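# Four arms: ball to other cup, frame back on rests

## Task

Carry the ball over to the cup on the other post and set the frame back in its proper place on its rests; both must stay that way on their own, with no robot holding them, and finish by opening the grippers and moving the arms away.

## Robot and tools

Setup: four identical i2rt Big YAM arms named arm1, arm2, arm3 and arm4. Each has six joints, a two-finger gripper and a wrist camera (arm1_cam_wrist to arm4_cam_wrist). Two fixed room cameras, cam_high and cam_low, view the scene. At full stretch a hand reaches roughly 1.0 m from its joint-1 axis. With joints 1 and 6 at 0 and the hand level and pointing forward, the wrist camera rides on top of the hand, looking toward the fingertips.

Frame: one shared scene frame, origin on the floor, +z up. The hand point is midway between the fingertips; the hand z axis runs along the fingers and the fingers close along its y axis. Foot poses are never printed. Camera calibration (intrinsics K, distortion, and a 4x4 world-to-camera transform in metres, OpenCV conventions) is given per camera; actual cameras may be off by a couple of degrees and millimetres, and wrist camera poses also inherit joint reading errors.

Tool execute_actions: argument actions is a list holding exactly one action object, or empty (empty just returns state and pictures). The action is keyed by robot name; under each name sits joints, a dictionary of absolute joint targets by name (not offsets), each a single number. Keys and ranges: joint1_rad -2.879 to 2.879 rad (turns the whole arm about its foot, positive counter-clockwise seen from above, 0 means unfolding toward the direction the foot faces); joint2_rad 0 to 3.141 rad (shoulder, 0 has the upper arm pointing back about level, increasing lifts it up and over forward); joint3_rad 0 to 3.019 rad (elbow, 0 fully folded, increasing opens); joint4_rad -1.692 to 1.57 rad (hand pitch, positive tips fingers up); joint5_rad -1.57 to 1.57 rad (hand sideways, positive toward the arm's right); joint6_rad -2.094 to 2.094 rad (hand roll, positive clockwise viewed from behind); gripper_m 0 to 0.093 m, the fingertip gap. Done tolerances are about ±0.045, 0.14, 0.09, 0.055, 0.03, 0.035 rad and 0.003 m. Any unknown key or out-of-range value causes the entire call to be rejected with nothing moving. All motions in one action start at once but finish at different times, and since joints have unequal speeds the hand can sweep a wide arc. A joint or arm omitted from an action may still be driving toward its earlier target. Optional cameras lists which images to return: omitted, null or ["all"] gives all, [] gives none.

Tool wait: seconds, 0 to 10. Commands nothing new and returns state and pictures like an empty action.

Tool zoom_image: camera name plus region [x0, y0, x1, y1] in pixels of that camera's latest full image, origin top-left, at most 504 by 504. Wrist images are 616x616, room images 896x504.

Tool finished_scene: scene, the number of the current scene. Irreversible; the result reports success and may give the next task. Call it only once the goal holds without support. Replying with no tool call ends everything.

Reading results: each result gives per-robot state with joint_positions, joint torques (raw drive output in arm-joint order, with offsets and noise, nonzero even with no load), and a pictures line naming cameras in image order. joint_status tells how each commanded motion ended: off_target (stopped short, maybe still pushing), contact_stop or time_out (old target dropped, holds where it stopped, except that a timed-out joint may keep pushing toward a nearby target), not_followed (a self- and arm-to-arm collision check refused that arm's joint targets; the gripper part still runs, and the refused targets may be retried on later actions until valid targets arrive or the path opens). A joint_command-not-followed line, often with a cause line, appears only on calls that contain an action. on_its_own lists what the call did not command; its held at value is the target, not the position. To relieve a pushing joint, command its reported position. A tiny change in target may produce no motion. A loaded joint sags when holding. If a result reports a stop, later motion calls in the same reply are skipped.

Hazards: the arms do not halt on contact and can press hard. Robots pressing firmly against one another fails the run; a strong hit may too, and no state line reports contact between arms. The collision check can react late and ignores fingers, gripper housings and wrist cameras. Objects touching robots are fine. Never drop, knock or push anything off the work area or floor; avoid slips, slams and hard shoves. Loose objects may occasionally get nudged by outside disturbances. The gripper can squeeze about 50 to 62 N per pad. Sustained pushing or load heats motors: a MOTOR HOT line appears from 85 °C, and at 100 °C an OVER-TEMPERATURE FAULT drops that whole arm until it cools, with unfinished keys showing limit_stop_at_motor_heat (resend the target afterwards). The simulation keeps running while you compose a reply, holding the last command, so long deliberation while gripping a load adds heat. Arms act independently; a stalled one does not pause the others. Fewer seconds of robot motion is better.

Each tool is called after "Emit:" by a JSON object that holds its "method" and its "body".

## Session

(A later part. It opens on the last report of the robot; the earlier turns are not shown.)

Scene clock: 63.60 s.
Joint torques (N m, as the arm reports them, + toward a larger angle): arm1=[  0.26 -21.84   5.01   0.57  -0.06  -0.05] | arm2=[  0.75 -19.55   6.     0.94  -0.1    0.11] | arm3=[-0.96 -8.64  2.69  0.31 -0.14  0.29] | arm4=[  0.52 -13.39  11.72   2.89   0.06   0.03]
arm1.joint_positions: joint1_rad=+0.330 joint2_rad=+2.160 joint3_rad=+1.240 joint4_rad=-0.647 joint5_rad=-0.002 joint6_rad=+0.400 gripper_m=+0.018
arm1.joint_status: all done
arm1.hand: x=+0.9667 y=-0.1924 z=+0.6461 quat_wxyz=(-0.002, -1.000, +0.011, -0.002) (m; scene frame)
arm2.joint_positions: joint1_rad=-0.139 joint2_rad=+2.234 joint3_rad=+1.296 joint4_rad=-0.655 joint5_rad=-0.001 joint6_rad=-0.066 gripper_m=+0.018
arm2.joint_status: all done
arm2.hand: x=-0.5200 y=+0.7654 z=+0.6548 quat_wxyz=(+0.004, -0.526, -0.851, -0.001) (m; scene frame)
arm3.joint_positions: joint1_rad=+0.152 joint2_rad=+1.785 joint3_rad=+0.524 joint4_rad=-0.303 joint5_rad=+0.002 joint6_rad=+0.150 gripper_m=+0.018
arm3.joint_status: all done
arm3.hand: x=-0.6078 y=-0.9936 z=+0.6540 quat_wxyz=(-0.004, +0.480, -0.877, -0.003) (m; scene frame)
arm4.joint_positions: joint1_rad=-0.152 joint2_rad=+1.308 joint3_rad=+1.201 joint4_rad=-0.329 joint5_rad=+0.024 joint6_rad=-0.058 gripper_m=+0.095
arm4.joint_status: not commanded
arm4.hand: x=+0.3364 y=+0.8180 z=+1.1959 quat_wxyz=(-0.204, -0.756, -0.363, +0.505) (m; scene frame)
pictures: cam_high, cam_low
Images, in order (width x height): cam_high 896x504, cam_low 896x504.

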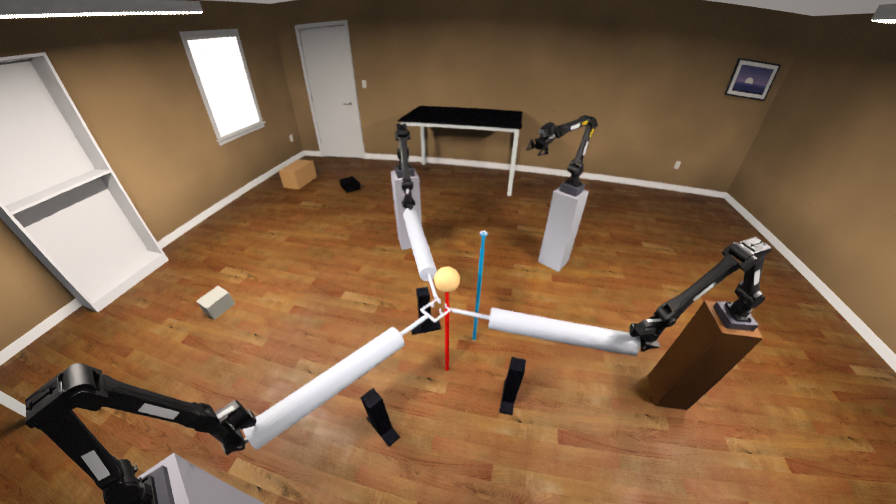

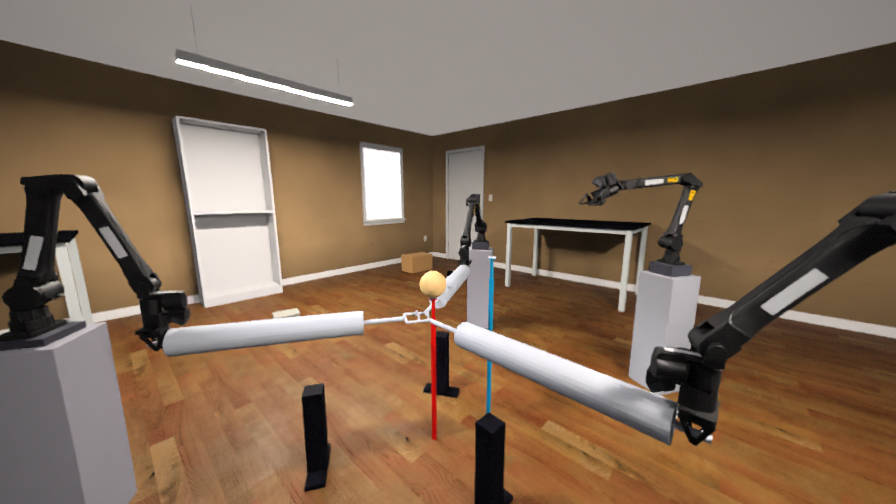

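Emit:
{"method": "execute_actions", "body": {"actions": [{"arm1":{"joints":{"joint1_rad":0.27,"joint2_rad":2.045,"joint3_rad":1.092,"joint4_rad":-0.565,"joint6_rad":0.337}},"arm2":{"joints":{"joint1_rad":-0.041,"joint2_rad":2.115,"joint3_rad":1.203,"joint4_rad":-0.58,"joint6_rad":0.036}},"arm3":{"joints":{"joint1_rad":0.125,"joint2_rad":1.852,"joint3_rad":0.68,"joint4_rad":-0.397,"joint6_rad":0.112}}}], "cameras": ["cam_low","cam_high"]}}

Emit:
{"method": "zoom_image", "body": {"camera": "cam_low", "region": [390, 260, 470, 330]}}

Emit:
{"method": "zoom_image", "body": {"camera": "cam_high", "region": [410, 260, 490, 330]}}

Scene clock: 70.93 s.
Joint torques (N m, as the arm reports them, + toward a larger angle): arm1=[  0.08 -19.56   4.7    0.65   0.    -0.12] | arm2=[  0.06 -17.93   5.95   0.98  -0.16  -0.04] | arm3=[ -2.96 -10.37   3.27   0.09  -0.21  -0.02] | arm4=[  0.54 -13.36  11.72   2.89   0.06   0.03]
arm1.joint_positions: joint1_rad=+0.271 joint2_rad=+2.078 joint3_rad=+1.089 joint4_rad=-0.569 joint5_rad=-0.003 joint6_rad=+0.341 gripper_m=+0.018
arm1.joint_status: all done
arm1.hand: x=+0.9968 y=-0.1501 z=+0.6522 quat_wxyz=(-0.004, -1.000, +0.011, +0.002) (m; scene frame)
arm2.joint_positions: joint1_rad=-0.037 joint2_rad=+2.172 joint3_rad=+1.190 joint4_rad=-0.598 joint5_rad=+0.001 joint6_rad=+0.039 gripper_m=+0.018
arm2.joint_status: all done
arm2.hand: x=-0.4851 y=+0.8128 z=+0.6618 quat_wxyz=(+0.000, -0.527, -0.850, +0.004) (m; scene frame)
arm3.joint_positions: joint1_rad=+0.134 joint2_rad=+1.844 joint3_rad=+0.674 joint4_rad=-0.388 joint5_rad=+0.003 joint6_rad=+0.133 gripper_m=+0.018
arm3.joint_status: all done
arm3.hand: x=-0.5797 y=-0.9463 z=+0.6568 quat_wxyz=(-0.007, +0.480, -0.877, -0.004) (m; scene frame)
arm4.joint_positions: joint1_rad=-0.152 joint2_rad=+1.308 joint3_rad=+1.201 joint4_rad=-0.329 joint5_rad=+0.024 joint6_rad=-0.058 gripper_m=+0.095
arm4.joint_status: not commanded
arm4.hand: x=+0.3364 y=+0.8180 z=+1.1959 quat_wxyz=(-0.204, -0.756, -0.363, +0.505) (m; scene frame)
pictures: cam_high, cam_low
Images, in order (width x height): cam_high 896x504, cam_low 896x504.

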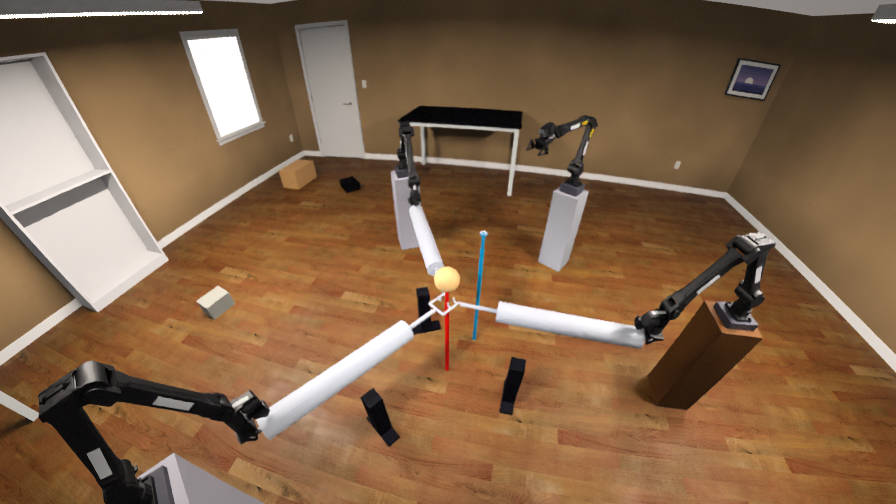

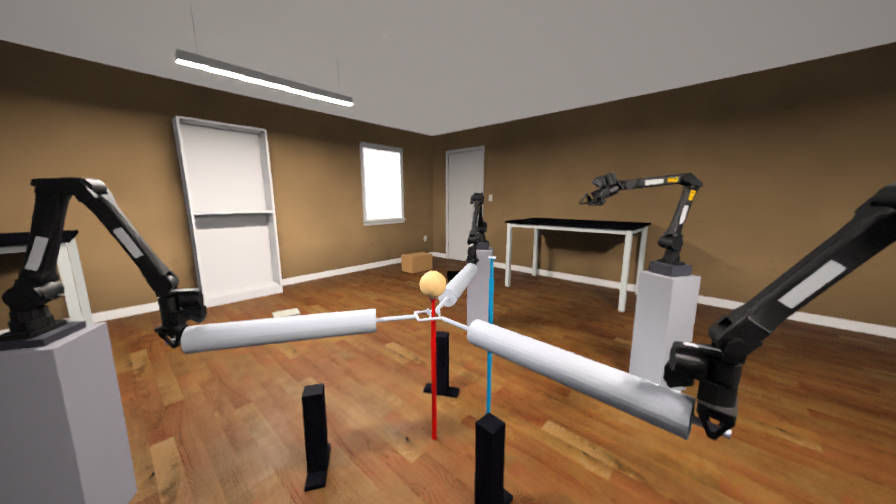

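Region (390, 260, 470, 330) of cam_low's 896x504 image, scaled by 6.300, with more detail than that image has; it fills the top 441 rows of this view, and the rest is white.

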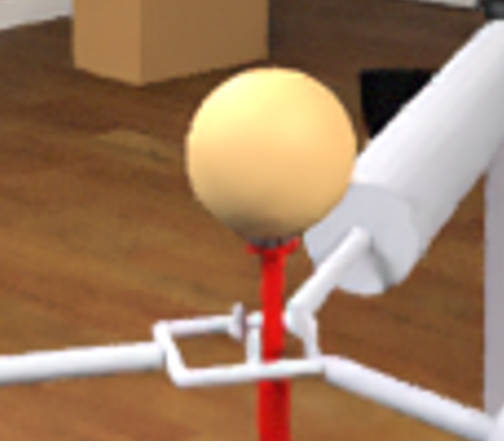

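Region (410, 260, 490, 330) of cam_high's 896x504 image, scaled by 6.300, with more detail than that image has; it fills the top 441 rows of this view, and the rest is white.

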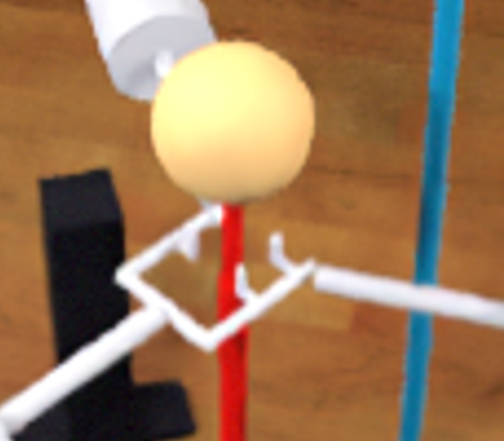

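Emit:
{"method": "execute_actions", "body": {"actions": [{"arm1":{"joints":{"joint2_rad":1.955,"joint3_rad":1.10,"joint4_rad":-0.69}},"arm2":{"joints":{"joint2_rad":2.025,"joint3_rad":1.2,"joint4_rad":-0.70}},"arm3":{"joints":{"joint2_rad":1.68,"joint3_rad":0.70,"joint4_rad":-0.545}}}], "cameras": ["cam_low","cam_high"]}}

Emit:
{"method": "zoom_image", "body": {"camera": "cam_low", "region": [390, 260, 470, 330]}}

Emit:
{"method": "zoom_image", "body": {"camera": "cam_high", "region": [410, 260, 490, 330]}}

Scene clock: 84.20 s.
Joint torques (N m, as the arm reports them, + toward a larger angle): arm1=[ -0.12 -18.     5.9   -0.11   0.    -0.13] | arm2=[  0.04 -16.75   6.89   0.22  -0.16  -0.02] | arm3=[ -2.71 -12.33   4.69   0.42  -0.27  -0.02] | arm4=[  0.52 -13.38  11.72   2.9    0.06   0.03]
arm1.joint_positions: joint1_rad=+0.271 joint2_rad=+1.975 joint3_rad=+1.089 joint4_rad=-0.672 joint5_rad=-0.004 joint6_rad=+0.342 gripper_m=+0.018
arm1.joint_status: all done
arm1.hand: x=+0.9969 y=-0.1502 z=+0.6989 quat_wxyz=(-0.004, -1.000, +0.011, +0.002) (m; scene frame)
arm2.joint_positions: joint1_rad=-0.037 joint2_rad=+2.069 joint3_rad=+1.185 joint4_rad=-0.697 joint5_rad=+0.001 joint6_rad=+0.039 gripper_m=+0.018
arm2.joint_status: all done
arm2.hand: x=-0.4851 y=+0.8133 z=+0.7103 quat_wxyz=(+0.000, -0.527, -0.850, +0.003) (m; scene frame)
arm3.joint_positions: joint1_rad=+0.134 joint2_rad=+1.705 joint3_rad=+0.687 joint4_rad=-0.543 joint5_rad=+0.005 joint6_rad=+0.133 gripper_m=+0.018
arm3.joint_status: all done
arm3.hand: x=-0.5790 y=-0.9456 z=+0.7034 quat_wxyz=(-0.006, +0.480, -0.877, -0.003) (m; scene frame)
arm4.joint_positions: joint1_rad=-0.152 joint2_rad=+1.308 joint3_rad=+1.201 joint4_rad=-0.329 joint5_rad=+0.024 joint6_rad=-0.058 gripper_m=+0.095
arm4.joint_status: not commanded
arm4.hand: x=+0.3364 y=+0.8180 z=+1.1959 quat_wxyz=(-0.204, -0.756, -0.363, +0.505) (m; scene frame)
pictures: cam_high, cam_low
Images, in order (width x height): cam_high 896x504, cam_low 896x504.

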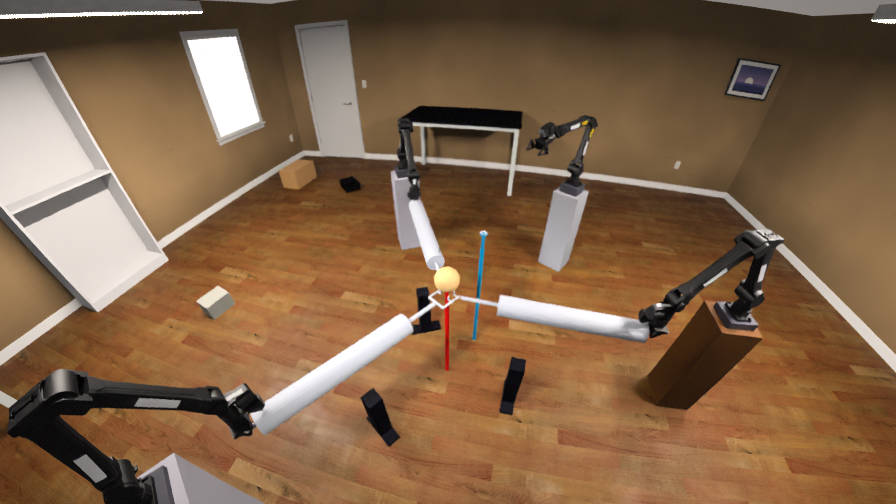

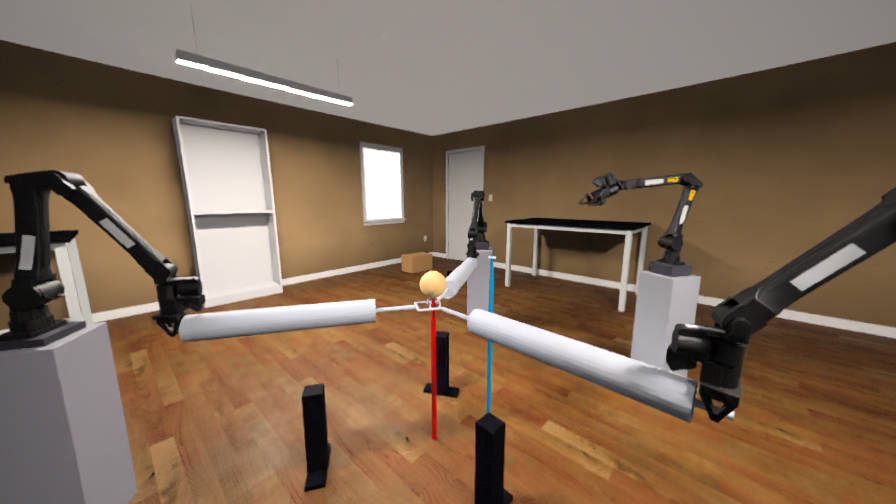

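Region (390, 260, 470, 330) of cam_low's 896x504 image, scaled by 6.300, with more detail than that image has; it fills the top 441 rows of this view, and the rest is white.

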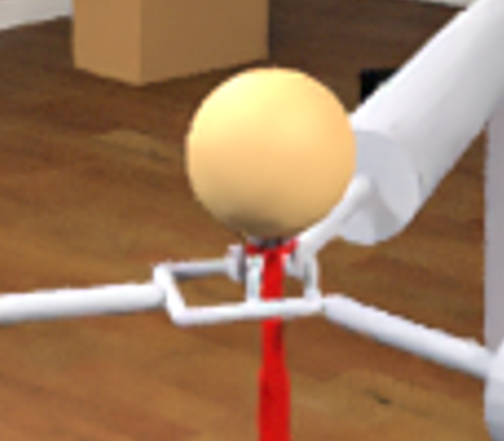

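Region (410, 260, 490, 330) of cam_high's 896x504 image, scaled by 6.300, with more detail than that image has; it fills the top 441 rows of this view, and the rest is white.

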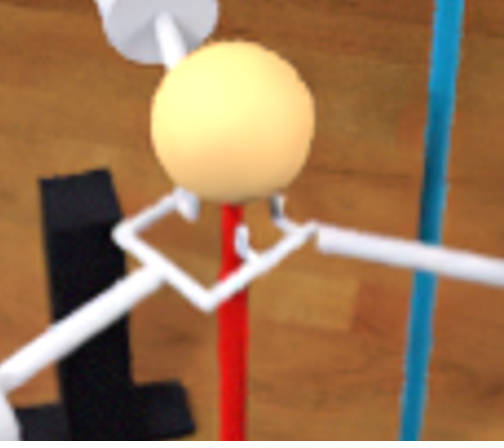

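Emit:
{"method": "execute_actions", "body": {"actions": [{"arm1":{"joints":{"joint2_rad":1.875,"joint3_rad":1.13,"joint4_rad":-0.785}},"arm2":{"joints":{"joint2_rad":1.945,"joint3_rad":1.225,"joint4_rad":-0.785}},"arm3":{"joints":{"joint2_rad":1.575,"joint3_rad":0.73,"joint4_rad":-0.677}}}], "cameras": []}}

Emit:
{"method": "execute_actions", "body": {"actions": [{"arm1":{"joints":{"joint2_rad":1.788,"joint3_rad":1.168,"joint4_rad":-0.90}},"arm2":{"joints":{"joint2_rad":1.862,"joint3_rad":1.258,"joint4_rad":-0.89}},"arm3":{"joints":{"joint2_rad":1.462,"joint3_rad":0.79,"joint4_rad":-0.833}}}], "cameras": ["cam_low"]}}

Emit:
{"method": "execute_actions", "body": {"actions": [{"arm1":{"joints":{"joint1_rad":0.138,"joint2_rad":1.575,"joint3_rad":1.06,"joint4_rad":-1.022,"joint6_rad":0.203}},"arm2":{"joints":{"joint1_rad":0.10,"joint2_rad":1.685,"joint3_rad":1.157,"joint4_rad":-0.99,"joint6_rad":0.182}},"arm3":{"joints":{"joint1_rad":0.118,"joint2_rad":1.555,"joint3_rad":1.10,"joint4_rad":-1.055}}}], "cameras": []}}

Emit:
{"method": "execute_actions", "body": {"actions": [{"arm1":{"joints":{"joint1_rad":-0.026,"joint2_rad":1.392,"joint3_rad":1.035,"joint4_rad":-1.173,"joint6_rad":0.04}},"arm2":{"joints":{"joint1_rad":0.262,"joint2_rad":1.54,"joint3_rad":1.15,"joint4_rad":-1.125,"joint6_rad":0.343}},"arm3":{"joints":{"joint1_rad":0.112,"joint2_rad":1.675,"joint3_rad":1.45,"joint4_rad":-1.27}}}], "cameras": ["cam_low","arm4_cam_wrist"]}}

Emit:
{"method": "zoom_image", "body": {"camera": "cam_low", "region": [430, 210, 530, 290]}}

Scene clock: 96.77 s.
Joint torques (N m, as the arm reports them, + toward a larger angle): arm1=[ -0.17 -18.19   7.82  -0.55  -0.02  -0.13] | arm2=[  0.47 -16.82   9.64  -0.06  -0.14  -0.05] | arm3=[ -2.96 -12.01   6.25  -0.34  -0.2   -0.03] | arm4=[  0.53 -13.4   11.72   2.9    0.06   0.03]
arm1.joint_positions: joint1_rad=+0.272 joint2_rad=+1.899 joint3_rad=+1.099 joint4_rad=-0.755 joint5_rad=-0.003 joint6_rad=+0.343 gripper_m=+0.018
arm1.joint_status: all done
arm1.hand: x=+0.9965 y=-0.1507 z=+0.7356 quat_wxyz=(-0.004, -1.000, +0.011, +0.003) (m; scene frame)
arm2.joint_positions: joint1_rad=-0.037 joint2_rad=+1.992 joint3_rad=+1.185 joint4_rad=-0.769 joint5_rad=+0.002 joint6_rad=+0.039 gripper_m=+0.018
arm2.joint_status: all done
arm2.hand: x=-0.4855 y=+0.8142 z=+0.7472 quat_wxyz=(-0.002, -0.527, -0.850, +0.005) (m; scene frame)
arm3.joint_positions: joint1_rad=+0.133 joint2_rad=+1.603 joint3_rad=+0.703 joint4_rad=-0.658 joint5_rad=+0.003 joint6_rad=+0.133 gripper_m=+0.018
arm3.joint_status: all done
arm3.hand: x=-0.5793 y=-0.9460 z=+0.7392 quat_wxyz=(-0.007, +0.480, -0.877, -0.004) (m; scene frame)
arm4.joint_positions: joint1_rad=-0.152 joint2_rad=+1.308 joint3_rad=+1.201 joint4_rad=-0.329 joint5_rad=+0.024 joint6_rad=-0.058 gripper_m=+0.095
arm4.joint_status: not commanded
arm4.hand: x=+0.3364 y=+0.8180 z=+1.1959 quat_wxyz=(-0.204, -0.756, -0.363, +0.505) (m; scene frame)
pictures: none
No camera images: the call's "cameras" was empty. Leave "cameras" out to get every camera's image.

Scene clock: 97.67 s.
Joint torques (N m, as the arm reports them, + toward a larger angle): arm1=[ -0.16 -17.55   8.95  -0.42  -0.1   -0.14] | arm2=[ -0.3  -16.89  11.51  -0.13  -0.21  -0.03] | arm3=[ -2.82 -11.2    8.    -0.22  -0.2   -0.02] | arm4=[  0.5  -13.35  11.73   2.9    0.05   0.03]
arm1.joint_positions: joint1_rad=+0.272 joint2_rad=+1.814 joint3_rad=+1.130 joint4_rad=-0.874 joint5_rad=-0.001 joint6_rad=+0.343 gripper_m=+0.018
arm1.joint_status: all done
arm1.hand: x=+0.9960 y=-0.1503 z=+0.7830 quat_wxyz=(-0.003, -1.000, +0.011, +0.003) (m; scene frame)
arm2.joint_positions: joint1_rad=-0.037 joint2_rad=+1.906 joint3_rad=+1.203 joint4_rad=-0.873 joint5_rad=+0.002 joint6_rad=+0.039 gripper_m=+0.018
arm2.joint_status: all done
arm2.hand: x=-0.4859 y=+0.8154 z=+0.7940 quat_wxyz=(-0.002, -0.527, -0.850, +0.005) (m; scene frame)
arm3.joint_positions: joint1_rad=+0.133 joint2_rad=+1.490 joint3_rad=+0.748 joint4_rad=-0.817 joint5_rad=+0.003 joint6_rad=+0.133 gripper_m=+0.018
arm3.joint_status: all done
arm3.hand: x=-0.5788 y=-0.9450 z=+0.7873 quat_wxyz=(-0.007, +0.480, -0.877, -0.005) (m; scene frame)
arm4.joint_positions: joint1_rad=-0.152 joint2_rad=+1.308 joint3_rad=+1.201 joint4_rad=-0.329 joint5_rad=+0.024 joint6_rad=-0.058 gripper_m=+0.095
arm4.joint_status: not commanded
arm4.hand: x=+0.3364 y=+0.8180 z=+1.1959 quat_wxyz=(-0.204, -0.756, -0.363, +0.505) (m; scene frame)
pictures: cam_low
Images, in order (width x height): cam_low 896x504.

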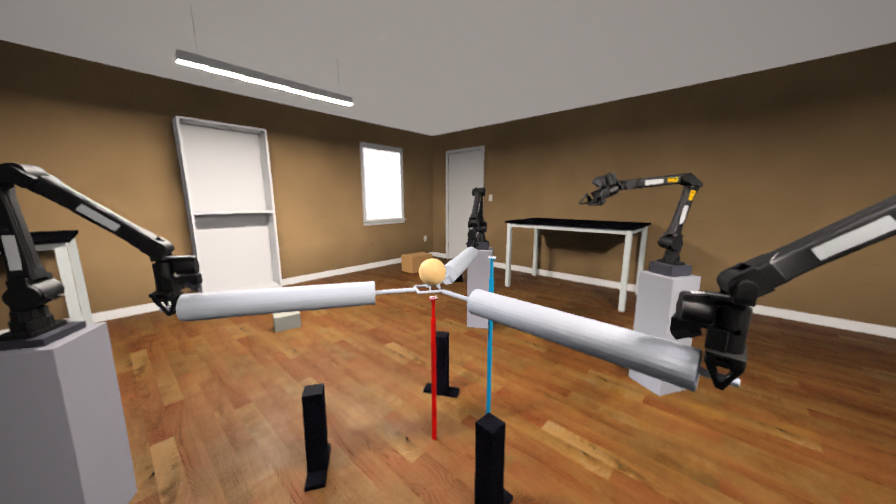

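Scene clock: 98.70 s.
Joint torques (N m, as the arm reports them, + toward a larger angle): arm1=[ -0.28 -13.89   7.64   0.27   0.08  -0.16] | arm2=[  0.49 -14.19   9.47   0.43  -0.05   0.03] | arm3=[ -2.82 -12.49   9.84  -0.23  -0.33   0.07] | arm4=[  0.56 -13.41  11.73   2.89   0.06   0.03]
arm1.joint_positions: joint1_rad=+0.142 joint2_rad=+1.588 joint3_rad=+1.048 joint4_rad=-1.016 joint5_rad=-0.005 joint6_rad=+0.213 gripper_m=+0.018
arm1.joint_status: all done
arm1.hand: x=+1.0297 y=-0.0814 z=+0.8545 quat_wxyz=(-0.004, -1.000, +0.011, +0.004) (m; scene frame)
arm2.joint_positions: joint1_rad=+0.101 joint2_rad=+1.720 joint3_rad=+1.133 joint4_rad=-0.990 joint5_rad=-0.002 joint6_rad=+0.177 gripper_m=+0.018
arm2.joint_status: all done
arm2.hand: x=-0.4504 y=+0.8850 z=+0.8576 quat_wxyz=(-0.002, -0.527, -0.850, +0.004) (m; scene frame)
arm3.joint_positions: joint1_rad=+0.124 joint2_rad=+1.565 joint3_rad=+1.043 joint4_rad=-1.038 joint5_rad=+0.006 joint6_rad=+0.122 gripper_m=+0.018
arm3.joint_status: all done
arm3.hand: x=-0.5419 y=-0.8771 z=+0.8510 quat_wxyz=(-0.007, +0.480, -0.877, -0.002) (m; scene frame)
arm4.joint_positions: joint1_rad=-0.152 joint2_rad=+1.308 joint3_rad=+1.201 joint4_rad=-0.329 joint5_rad=+0.024 joint6_rad=-0.058 gripper_m=+0.095
arm4.joint_status: not commanded
arm4.hand: x=+0.3364 y=+0.8180 z=+1.1959 quat_wxyz=(-0.204, -0.756, -0.363, +0.505) (m; scene frame)
pictures: none
No camera images: the call's "cameras" was empty. Leave "cameras" out to get every camera's image.

Scene clock: 99.67 s.
Joint torques (N m, as the arm reports them, + toward a larger angle): arm1=[ -0.38 -11.83   8.21   0.36   0.14  -0.17] | arm2=[  0.44 -12.97  10.21   0.41   0.15   0.03] | arm3=[ -2.53 -16.16  11.15  -0.13  -0.41   0.11] | arm4=[  0.52 -13.41  11.71   2.9    0.06   0.03]
arm1.joint_positions: joint1_rad=-0.021 joint2_rad=+1.407 joint3_rad=+1.022 joint4_rad=-1.169 joint5_rad=-0.007 joint6_rad=+0.049 gripper_m=+0.018
arm1.joint_status: all done
arm1.hand: x=+1.0640 y=-0.0113 z=+0.9149 quat_wxyz=(-0.004, -1.000, +0.011, +0.005) (m; scene frame)
arm2.joint_positions: joint1_rad=+0.262 joint2_rad=+1.575 joint3_rad=+1.124 joint4_rad=-1.128 joint5_rad=-0.006 joint6_rad=+0.338 gripper_m=+0.018
arm2.joint_status: all done
arm2.hand: x=-0.4145 y=+0.9556 z=+0.9154 quat_wxyz=(-0.001, -0.527, -0.850, +0.002) (m; scene frame)
arm3.joint_positions: joint1_rad=+0.117 joint2_rad=+1.695 joint3_rad=+1.381 joint4_rad=-1.257 joint5_rad=+0.008 joint6_rad=+0.117 gripper_m=+0.018
arm3.joint_status: all done
arm3.hand: x=-0.5047 y=-0.8084 z=+0.9123 quat_wxyz=(-0.003, +0.479, -0.878, +0.001) (m; scene frame)
arm4.joint_positions: joint1_rad=-0.152 joint2_rad=+1.308 joint3_rad=+1.201 joint4_rad=-0.329 joint5_rad=+0.024 joint6_rad=-0.058 gripper_m=+0.095
arm4.joint_status: not commanded
arm4.hand: x=+0.3364 y=+0.8180 z=+1.1959 quat_wxyz=(-0.204, -0.756, -0.363, +0.505) (m; scene frame)
pictures: arm4_cam_wrist, cam_low
camera_calibration (this result's frames):
arm4_cam_wrist: T_world_to_cam=[[-0.752825, 0.656465, 0.0480368, -0.338268], [0.546401, 0.66396, -0.510492, -0.107297], [-0.367015, -0.358064, -0.85854, 1.56393], [0, 0, 0, 1]] pos_world=[0.377956, 0.853288, 1.30417]
Images, in order (width x height): arm4_cam_wrist 616x616, cam_low 896x504.

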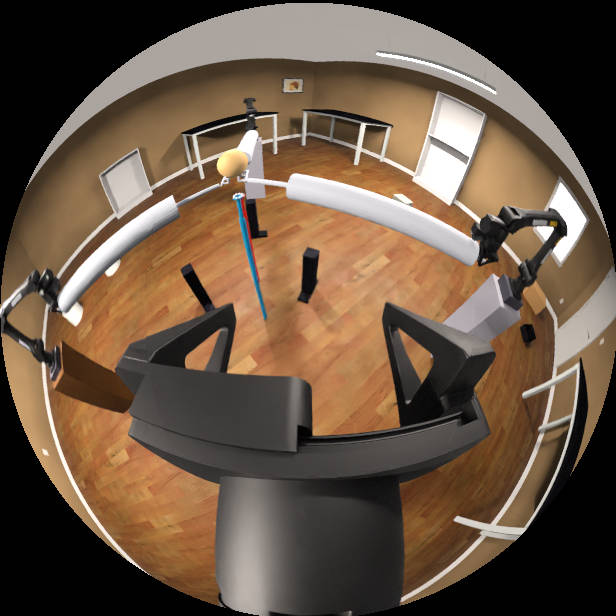

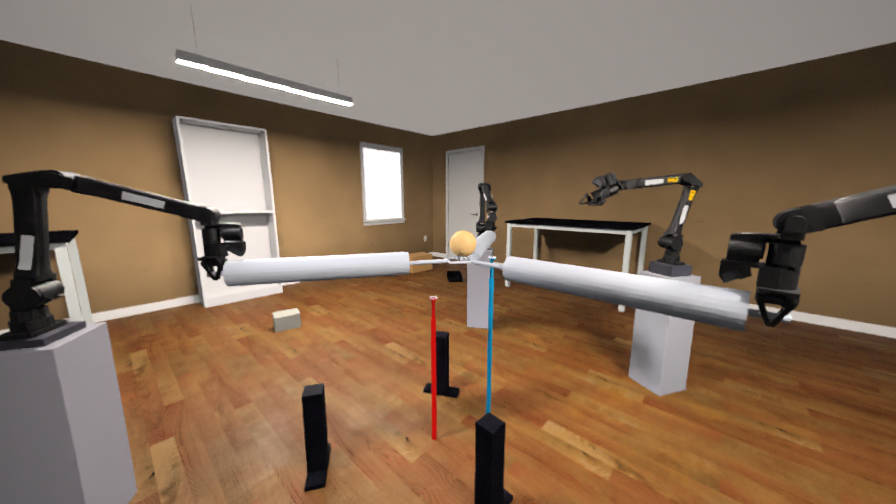

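Region (430, 210, 530, 290) of cam_low's 896x504 image, scaled by 5.040, with more detail than that image has; it fills the top 403 rows of this view, and the rest is white.

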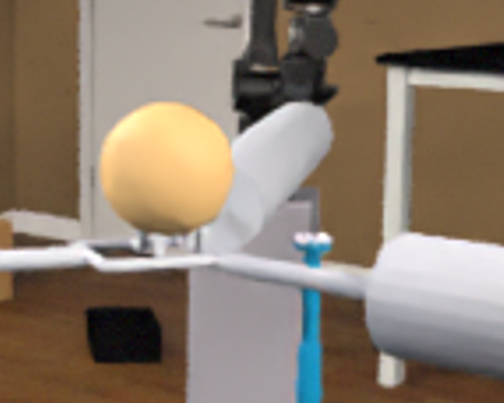

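Emit:
{"method": "execute_actions", "body": {"actions": [{"arm1":{"joints":{"joint1_rad":-0.228,"joint2_rad":1.278,"joint3_rad":1.03,"joint4_rad":-1.288,"joint6_rad":-0.162}},"arm2":{"joints":{"joint1_rad":0.443,"joint2_rad":1.455,"joint3_rad":1.2,"joint4_rad":-1.23,"joint6_rad":0.525}},"arm3":{"joints":{"joint2_rad":1.85,"joint3_rad":1.82,"joint4_rad":-1.457}},"arm4":{"joints":{"joint1_rad":0.03,"joint5_rad":0,"joint6_rad":0}}}], "cameras": []}}

Emit:
{"method": "execute_actions", "body": {"actions": [{"arm1":{"joints":{"joint1_rad":-0.456,"joint2_rad":1.225,"joint3_rad":0.99,"joint6_rad":-0.39}},"arm2":{"joints":{"joint1_rad":0.63,"joint6_rad":0.712}},"arm3":{"joints":{"joint2_rad":2.085,"joint3_rad":2.20,"joint4_rad":-1.595}}}], "cameras": ["cam_low","arm4_cam_wrist","cam_high"]}}

Emit:
{"method": "zoom_image", "body": {"camera": "cam_low", "region": [450, 210, 530, 280]}}

Emit:
{"method": "zoom_image", "body": {"camera": "arm4_cam_wrist", "region": [250, 130, 370, 250]}}

Scene clock: 109.70 s.
Joint torques (N m, as the arm reports them, + toward a larger angle): arm1=[ -0.36 -11.45   8.25  -0.05   0.23  -0.14] | arm2=[  0.44 -12.95  14.76  -0.01   0.17   0.09] | arm3=[ -2.6  -19.5   11.99  -0.25  -0.44   0.14] | arm4=[  0.06 -13.34  11.72   2.89   0.     0.13]
arm1.joint_positions: joint1_rad=-0.224 joint2_rad=+1.308 joint3_rad=+1.021 joint4_rad=-1.274 joint5_rad=-0.010 joint6_rad=-0.155 gripper_m=+0.018
arm1.joint_status: all done
arm1.hand: x=+1.0965 y=+0.0614 z=+0.9490 quat_wxyz=(-0.004, -1.000, +0.010, +0.002) (m; scene frame)
arm2.joint_positions: joint1_rad=+0.441 joint2_rad=+1.497 joint3_rad=+1.125 joint4_rad=-1.216 joint5_rad=-0.006 joint6_rad=+0.516 gripper_m=+0.018
arm2.joint_status: all done
arm2.hand: x=-0.3823 y=+1.0274 z=+0.9464 quat_wxyz=(+0.004, -0.526, -0.850, +0.002) (m; scene frame)
arm3.joint_positions: joint1_rad=+0.115 joint2_rad=+1.873 joint3_rad=+1.743 joint4_rad=-1.442 joint5_rad=+0.009 joint6_rad=+0.116 gripper_m=+0.018
arm3.joint_status: all done
arm3.hand: x=-0.4690 y=-0.7387 z=+0.9549 quat_wxyz=(-0.003, +0.479, -0.878, +0.002) (m; scene frame)
arm4.joint_positions: joint1_rad=+0.034 joint2_rad=+1.308 joint3_rad=+1.201 joint4_rad=-0.329 joint5_rad=+0.001 joint6_rad=-0.010 gripper_m=+0.095
arm4.joint_status: all done
arm4.hand: x=+0.4284 y=+0.7513 z=+1.1960 quat_wxyz=(-0.268, -0.726, -0.420, +0.474) (m; scene frame)
pictures: none
No camera images: the call's "cameras" was empty. Leave "cameras" out to get every camera's image.

Scene clock: 110.83 s.
Joint torques (N m, as the arm reports them, + toward a larger angle): arm1=[ -0.63 -11.73   8.5   -0.15   0.25  -0.17] | arm2=[  0.71 -12.67  14.33   0.11   0.5    0.09] | arm3=[ -1.6  -24.41  12.04  -0.03  -0.48   0.19] | arm4=[  0.11 -13.34  11.73   2.89  -0.01   0.13]
arm1.joint_positions: joint1_rad=-0.447 joint2_rad=+1.267 joint3_rad=+0.977 joint4_rad=-1.270 joint5_rad=-0.011 joint6_rad=-0.380 gripper_m=+0.018
arm1.joint_status: all done
arm1.hand: x=+1.1334 y=+0.1314 z=+0.9464 quat_wxyz=(-0.003, -1.000, +0.010, +0.003) (m; scene frame)
arm2.joint_positions: joint1_rad=+0.630 joint2_rad=+1.497 joint3_rad=+1.129 joint4_rad=-1.220 joint5_rad=-0.015 joint6_rad=+0.703 gripper_m=+0.018
arm2.joint_status: all done
arm2.hand: x=-0.3440 y=+1.0967 z=+0.9471 quat_wxyz=(+0.005, -0.526, -0.850, -0.001) (m; scene frame)
arm3.joint_positions: joint1_rad=+0.107 joint2_rad=+2.122 joint3_rad=+2.121 joint4_rad=-1.584 joint5_rad=+0.010 joint6_rad=+0.108 gripper_m=+0.018
arm3.joint_status: all done
arm3.hand: x=-0.4295 y=-0.6705 z=+0.9504 quat_wxyz=(+0.002, +0.479, -0.878, +0.006) (m; scene frame)
arm4.joint_positions: joint1_rad=+0.034 joint2_rad=+1.308 joint3_rad=+1.201 joint4_rad=-0.329 joint5_rad=+0.001 joint6_rad=-0.010 gripper_m=+0.095
arm4.joint_status: not commanded
arm4.hand: x=+0.4284 y=+0.7513 z=+1.1960 quat_wxyz=(-0.268, -0.726, -0.420, +0.474) (m; scene frame)
pictures: arm4_cam_wrist, cam_high, cam_low
camera_calibration (this result's frames):
arm4_cam_wrist: T_world_to_cam=[[-0.862783, 0.505574, -0.00111519, -0.00599372], [0.434826, 0.74092, -0.511825, -0.121559], [-0.257939, -0.442079, -0.859089, 1.59097], [0, 0, 0, 1]] pos_world=[0.458058, 0.796428, 1.30456]
Images, in order (width x height): arm4_cam_wrist 616x616, cam_high 896x504, cam_low 896x504.

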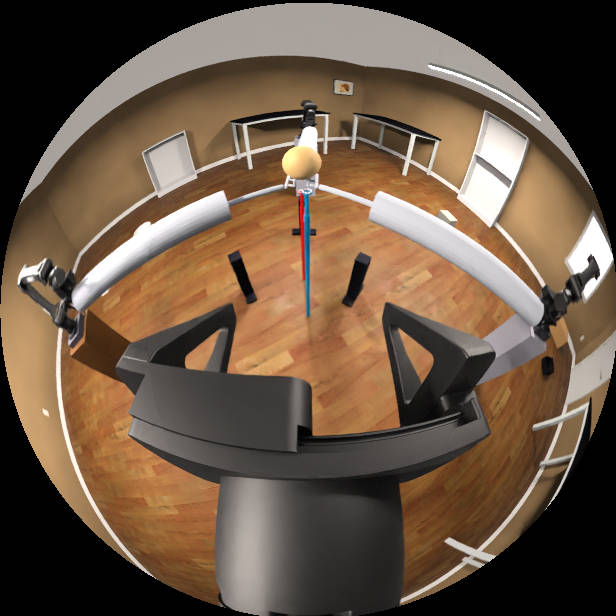

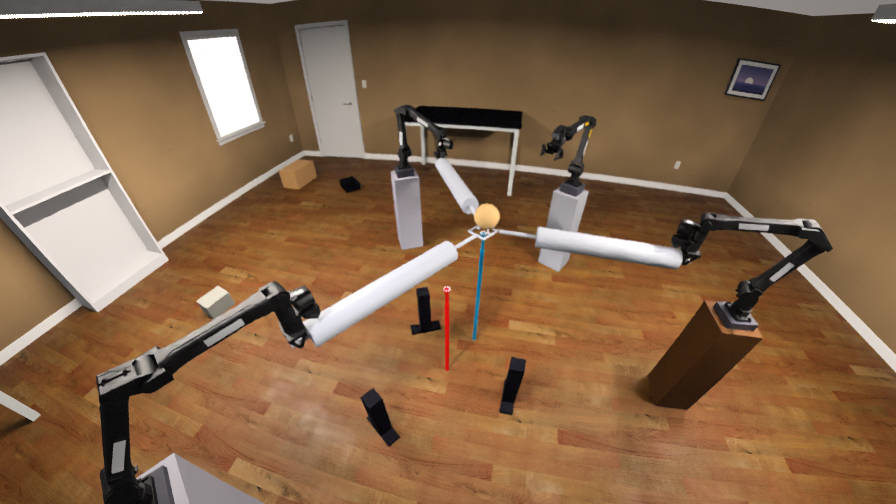

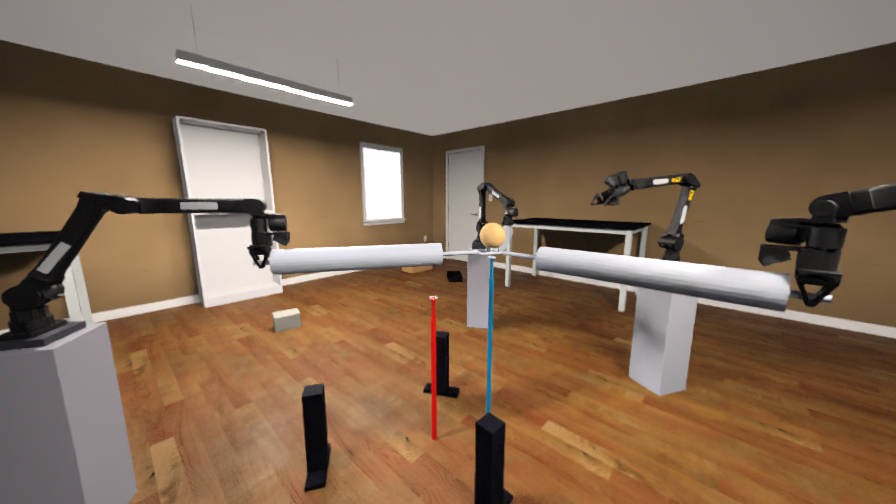

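Region (450, 210, 530, 280) of cam_low's 896x504 image, scaled by 6.300, with more detail than that image has; it fills the top 441 rows of this view, and the rest is white.

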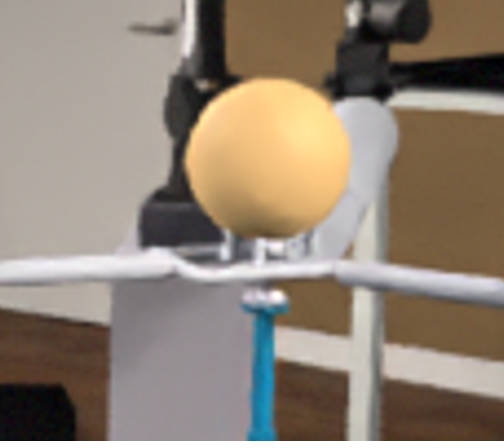

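Region (250, 130, 370, 250) of arm4_cam_wrist's 616x616 image, scaled by 4.200, with more detail than that image has.

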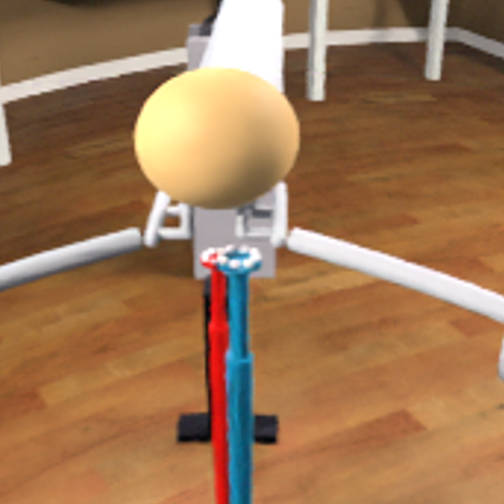

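Emit:
{"method": "execute_actions", "body": {"actions": [], "cameras": ["cam_low","arm4_cam_wrist","cam_high"]}}

Scene clock: 136.63 s.
Joint torques (N m, as the arm reports them, + toward a larger angle): arm1=[ -0.73 -11.73   8.49  -0.14   0.26  -0.17] | arm2=[  0.45 -12.82  14.36   0.06   0.51   0.07] | arm3=[ -1.54 -24.08  12.08  -0.04  -0.48   0.19] | arm4=[  0.15 -13.35  11.73   2.9    0.     0.13]
arm1.joint_positions: joint1_rad=-0.447 joint2_rad=+1.267 joint3_rad=+0.977 joint4_rad=-1.270 joint5_rad=-0.011 joint6_rad=-0.380 gripper_m=+0.018
arm1.joint_status: all done
arm1.hand: x=+1.1334 y=+0.1314 z=+0.9464 quat_wxyz=(-0.003, -1.000, +0.010, +0.003) (m; scene frame)
arm2.joint_positions: joint1_rad=+0.630 joint2_rad=+1.497 joint3_rad=+1.129 joint4_rad=-1.220 joint5_rad=-0.015 joint6_rad=+0.703 gripper_m=+0.018
arm2.joint_status: all done
arm2.hand: x=-0.3440 y=+1.0967 z=+0.9471 quat_wxyz=(+0.005, -0.526, -0.850, -0.001) (m; scene frame)
arm3.joint_positions: joint1_rad=+0.107 joint2_rad=+2.122 joint3_rad=+2.121 joint4_rad=-1.584 joint5_rad=+0.010 joint6_rad=+0.108 gripper_m=+0.018
arm3.joint_status: all done
arm3.hand: x=-0.4295 y=-0.6705 z=+0.9504 quat_wxyz=(+0.002, +0.479, -0.878, +0.006) (m; scene frame)
arm4.joint_positions: joint1_rad=+0.034 joint2_rad=+1.308 joint3_rad=+1.201 joint4_rad=-0.329 joint5_rad=+0.001 joint6_rad=-0.010 gripper_m=+0.095
arm4.joint_status: not commanded
arm4.hand: x=+0.4284 y=+0.7513 z=+1.1960 quat_wxyz=(-0.268, -0.726, -0.420, +0.474) (m; scene frame)
pictures: arm4_cam_wrist, cam_high, cam_low
camera_calibration (this result's frames):
arm4_cam_wrist: T_world_to_cam=[[-0.862783, 0.505574, -0.00111519, -0.00599372], [0.434826, 0.74092, -0.511825, -0.121559], [-0.257939, -0.442079, -0.859089, 1.59097], [0, 0, 0, 1]] pos_world=[0.458058, 0.796428, 1.30456]
Images, in order (width x height): arm4_cam_wrist 616x616, cam_high 896x504, cam_low 896x504.

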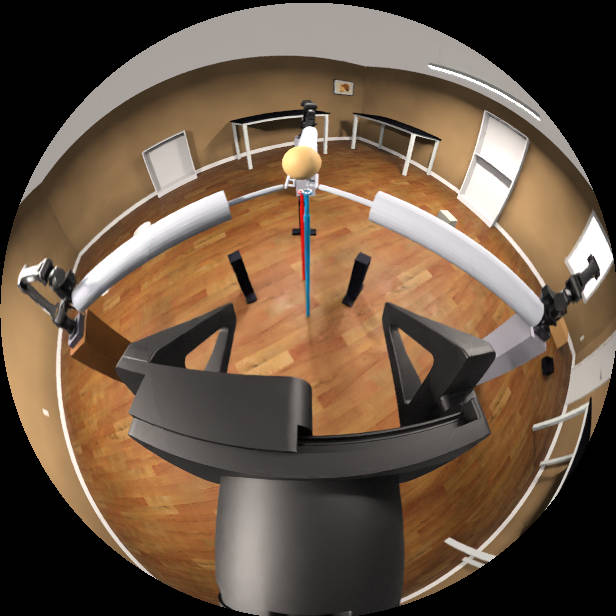

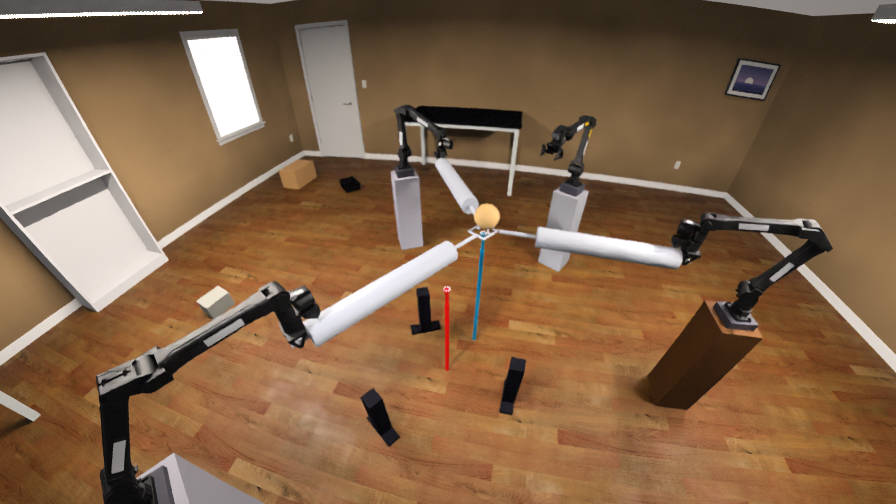

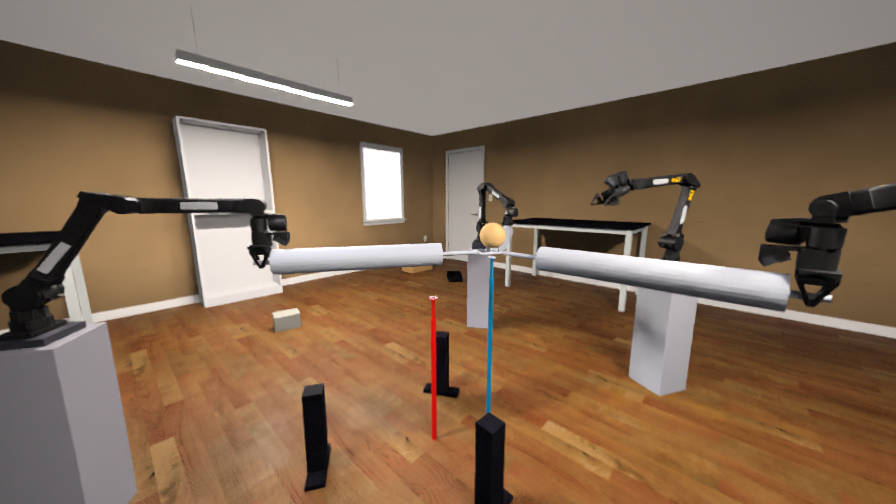

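Emit:
{"method": "execute_actions", "body": {"actions": [{"arm1":{"joints":{"joint1_rad":-0.475,"joint2_rad":1.295,"joint3_rad":0.983,"joint4_rad":-1.215,"joint6_rad":-0.408}},"arm2":{"joints":{"joint1_rad":0.652,"joint2_rad":1.445,"joint3_rad":1.095,"joint4_rad":-1.16,"joint6_rad":0.728}},"arm3":{"joints":{"joint1_rad":0.135,"joint2_rad":2.125,"joint3_rad":2.135,"joint4_rad":-1.535,"joint6_rad":0.132}}}], "cameras": ["cam_low","arm4_cam_wrist"]}}

Emit:
{"method": "zoom_image", "body": {"camera": "arm4_cam_wrist", "region": [250,130,370,250]}}

Emit:
{"method": "zoom_image", "body": {"camera": "cam_low", "region": [450,210,530,290]}}

Scene clock: 148.83 s.
Joint torques (N m, as the arm reports them, + toward a larger angle): arm1=[-0.69 -9.97  8.54  0.76  0.17 -0.14] | arm2=[  1.11 -13.23   9.61   0.74   0.42   0.1 ] | arm3=[ -0.72 -22.49   9.23   0.85  -0.31   0.32] | arm4=[  0.16 -13.37  11.73   2.9    0.     0.13]
arm1.joint_positions: joint1_rad=-0.468 joint2_rad=+1.308 joint3_rad=+0.968 joint4_rad=-1.222 joint5_rad=-0.009 joint6_rad=-0.401 gripper_m=+0.018
arm1.joint_status: all done
arm1.hand: x=+1.1280 y=+0.1420 z=+0.9300 quat_wxyz=(-0.002, -1.000, +0.009, +0.002) (m; scene frame)
arm2.joint_positions: joint1_rad=+0.644 joint2_rad=+1.496 joint3_rad=+1.076 joint4_rad=-1.174 joint5_rad=-0.013 joint6_rad=+0.717 gripper_m=+0.018
arm2.joint_status: all done
arm2.hand: x=-0.3505 y=+1.1051 z=+0.9287 quat_wxyz=(+0.008, -0.526, -0.851, +0.001) (m; scene frame)
arm3.joint_positions: joint1_rad=+0.116 joint2_rad=+2.143 joint3_rad=+2.102 joint4_rad=-1.543 joint5_rad=+0.005 joint6_rad=+0.114 gripper_m=+0.018
arm3.joint_status: all done
arm3.hand: x=-0.4329 y=-0.6619 z=+0.9298 quat_wxyz=(+0.003, +0.480, -0.877, +0.004) (m; scene frame)
arm4.joint_positions: joint1_rad=+0.034 joint2_rad=+1.308 joint3_rad=+1.201 joint4_rad=-0.329 joint5_rad=+0.001 joint6_rad=-0.010 gripper_m=+0.095
arm4.joint_status: not commanded
arm4.hand: x=+0.4284 y=+0.7513 z=+1.1960 quat_wxyz=(-0.268, -0.726, -0.420, +0.474) (m; scene frame)
pictures: arm4_cam_wrist, cam_low
camera_calibration (this result's frames):
arm4_cam_wrist: T_world_to_cam=[[-0.862783, 0.505574, -0.00111519, -0.00599372], [0.434826, 0.74092, -0.511825, -0.121559], [-0.257939, -0.442079, -0.859089, 1.59097], [0, 0, 0, 1]] pos_world=[0.458058, 0.796428, 1.30456]
Images, in order (width x height): arm4_cam_wrist 616x616, cam_low 896x504.

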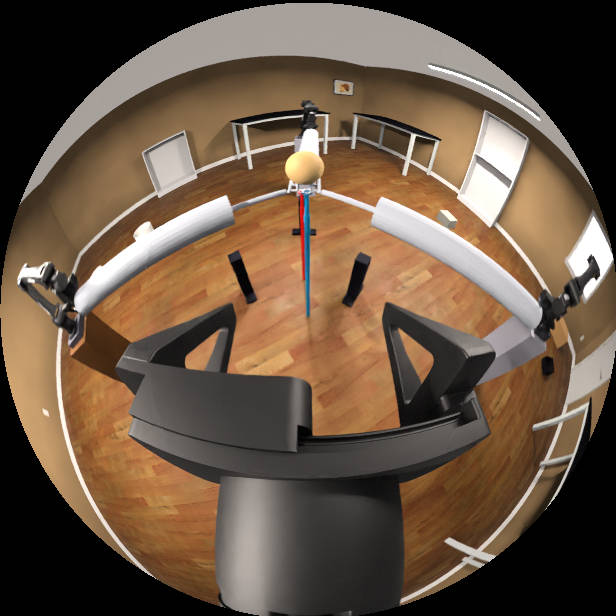

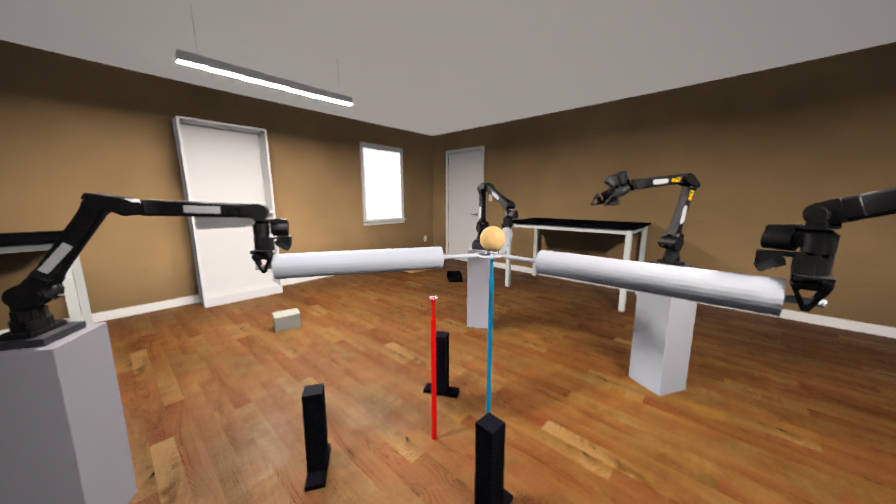

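Region (250, 130, 370, 250) of arm4_cam_wrist's 616x616 image, scaled by 4.200, with more detail than that image has.

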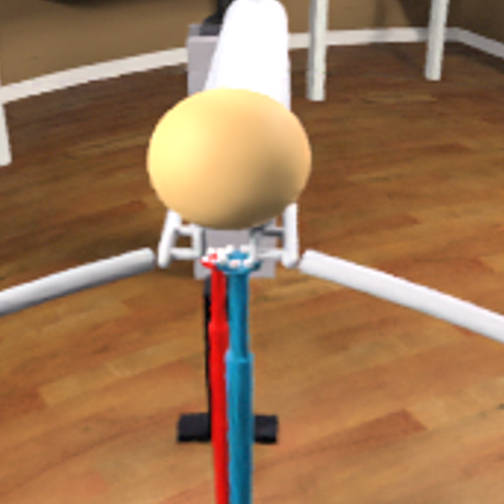

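Region (450, 210, 530, 290) of cam_low's 896x504 image, scaled by 6.300, with more detail than that image has.

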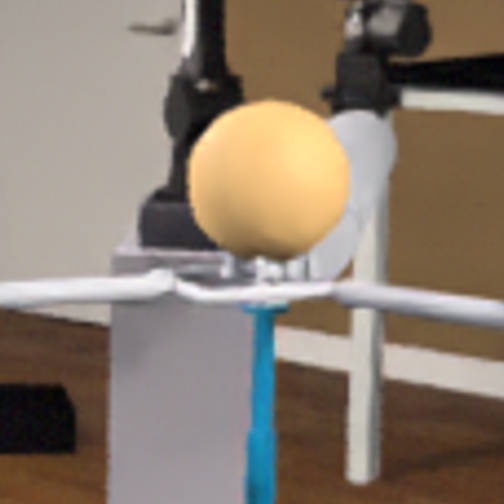

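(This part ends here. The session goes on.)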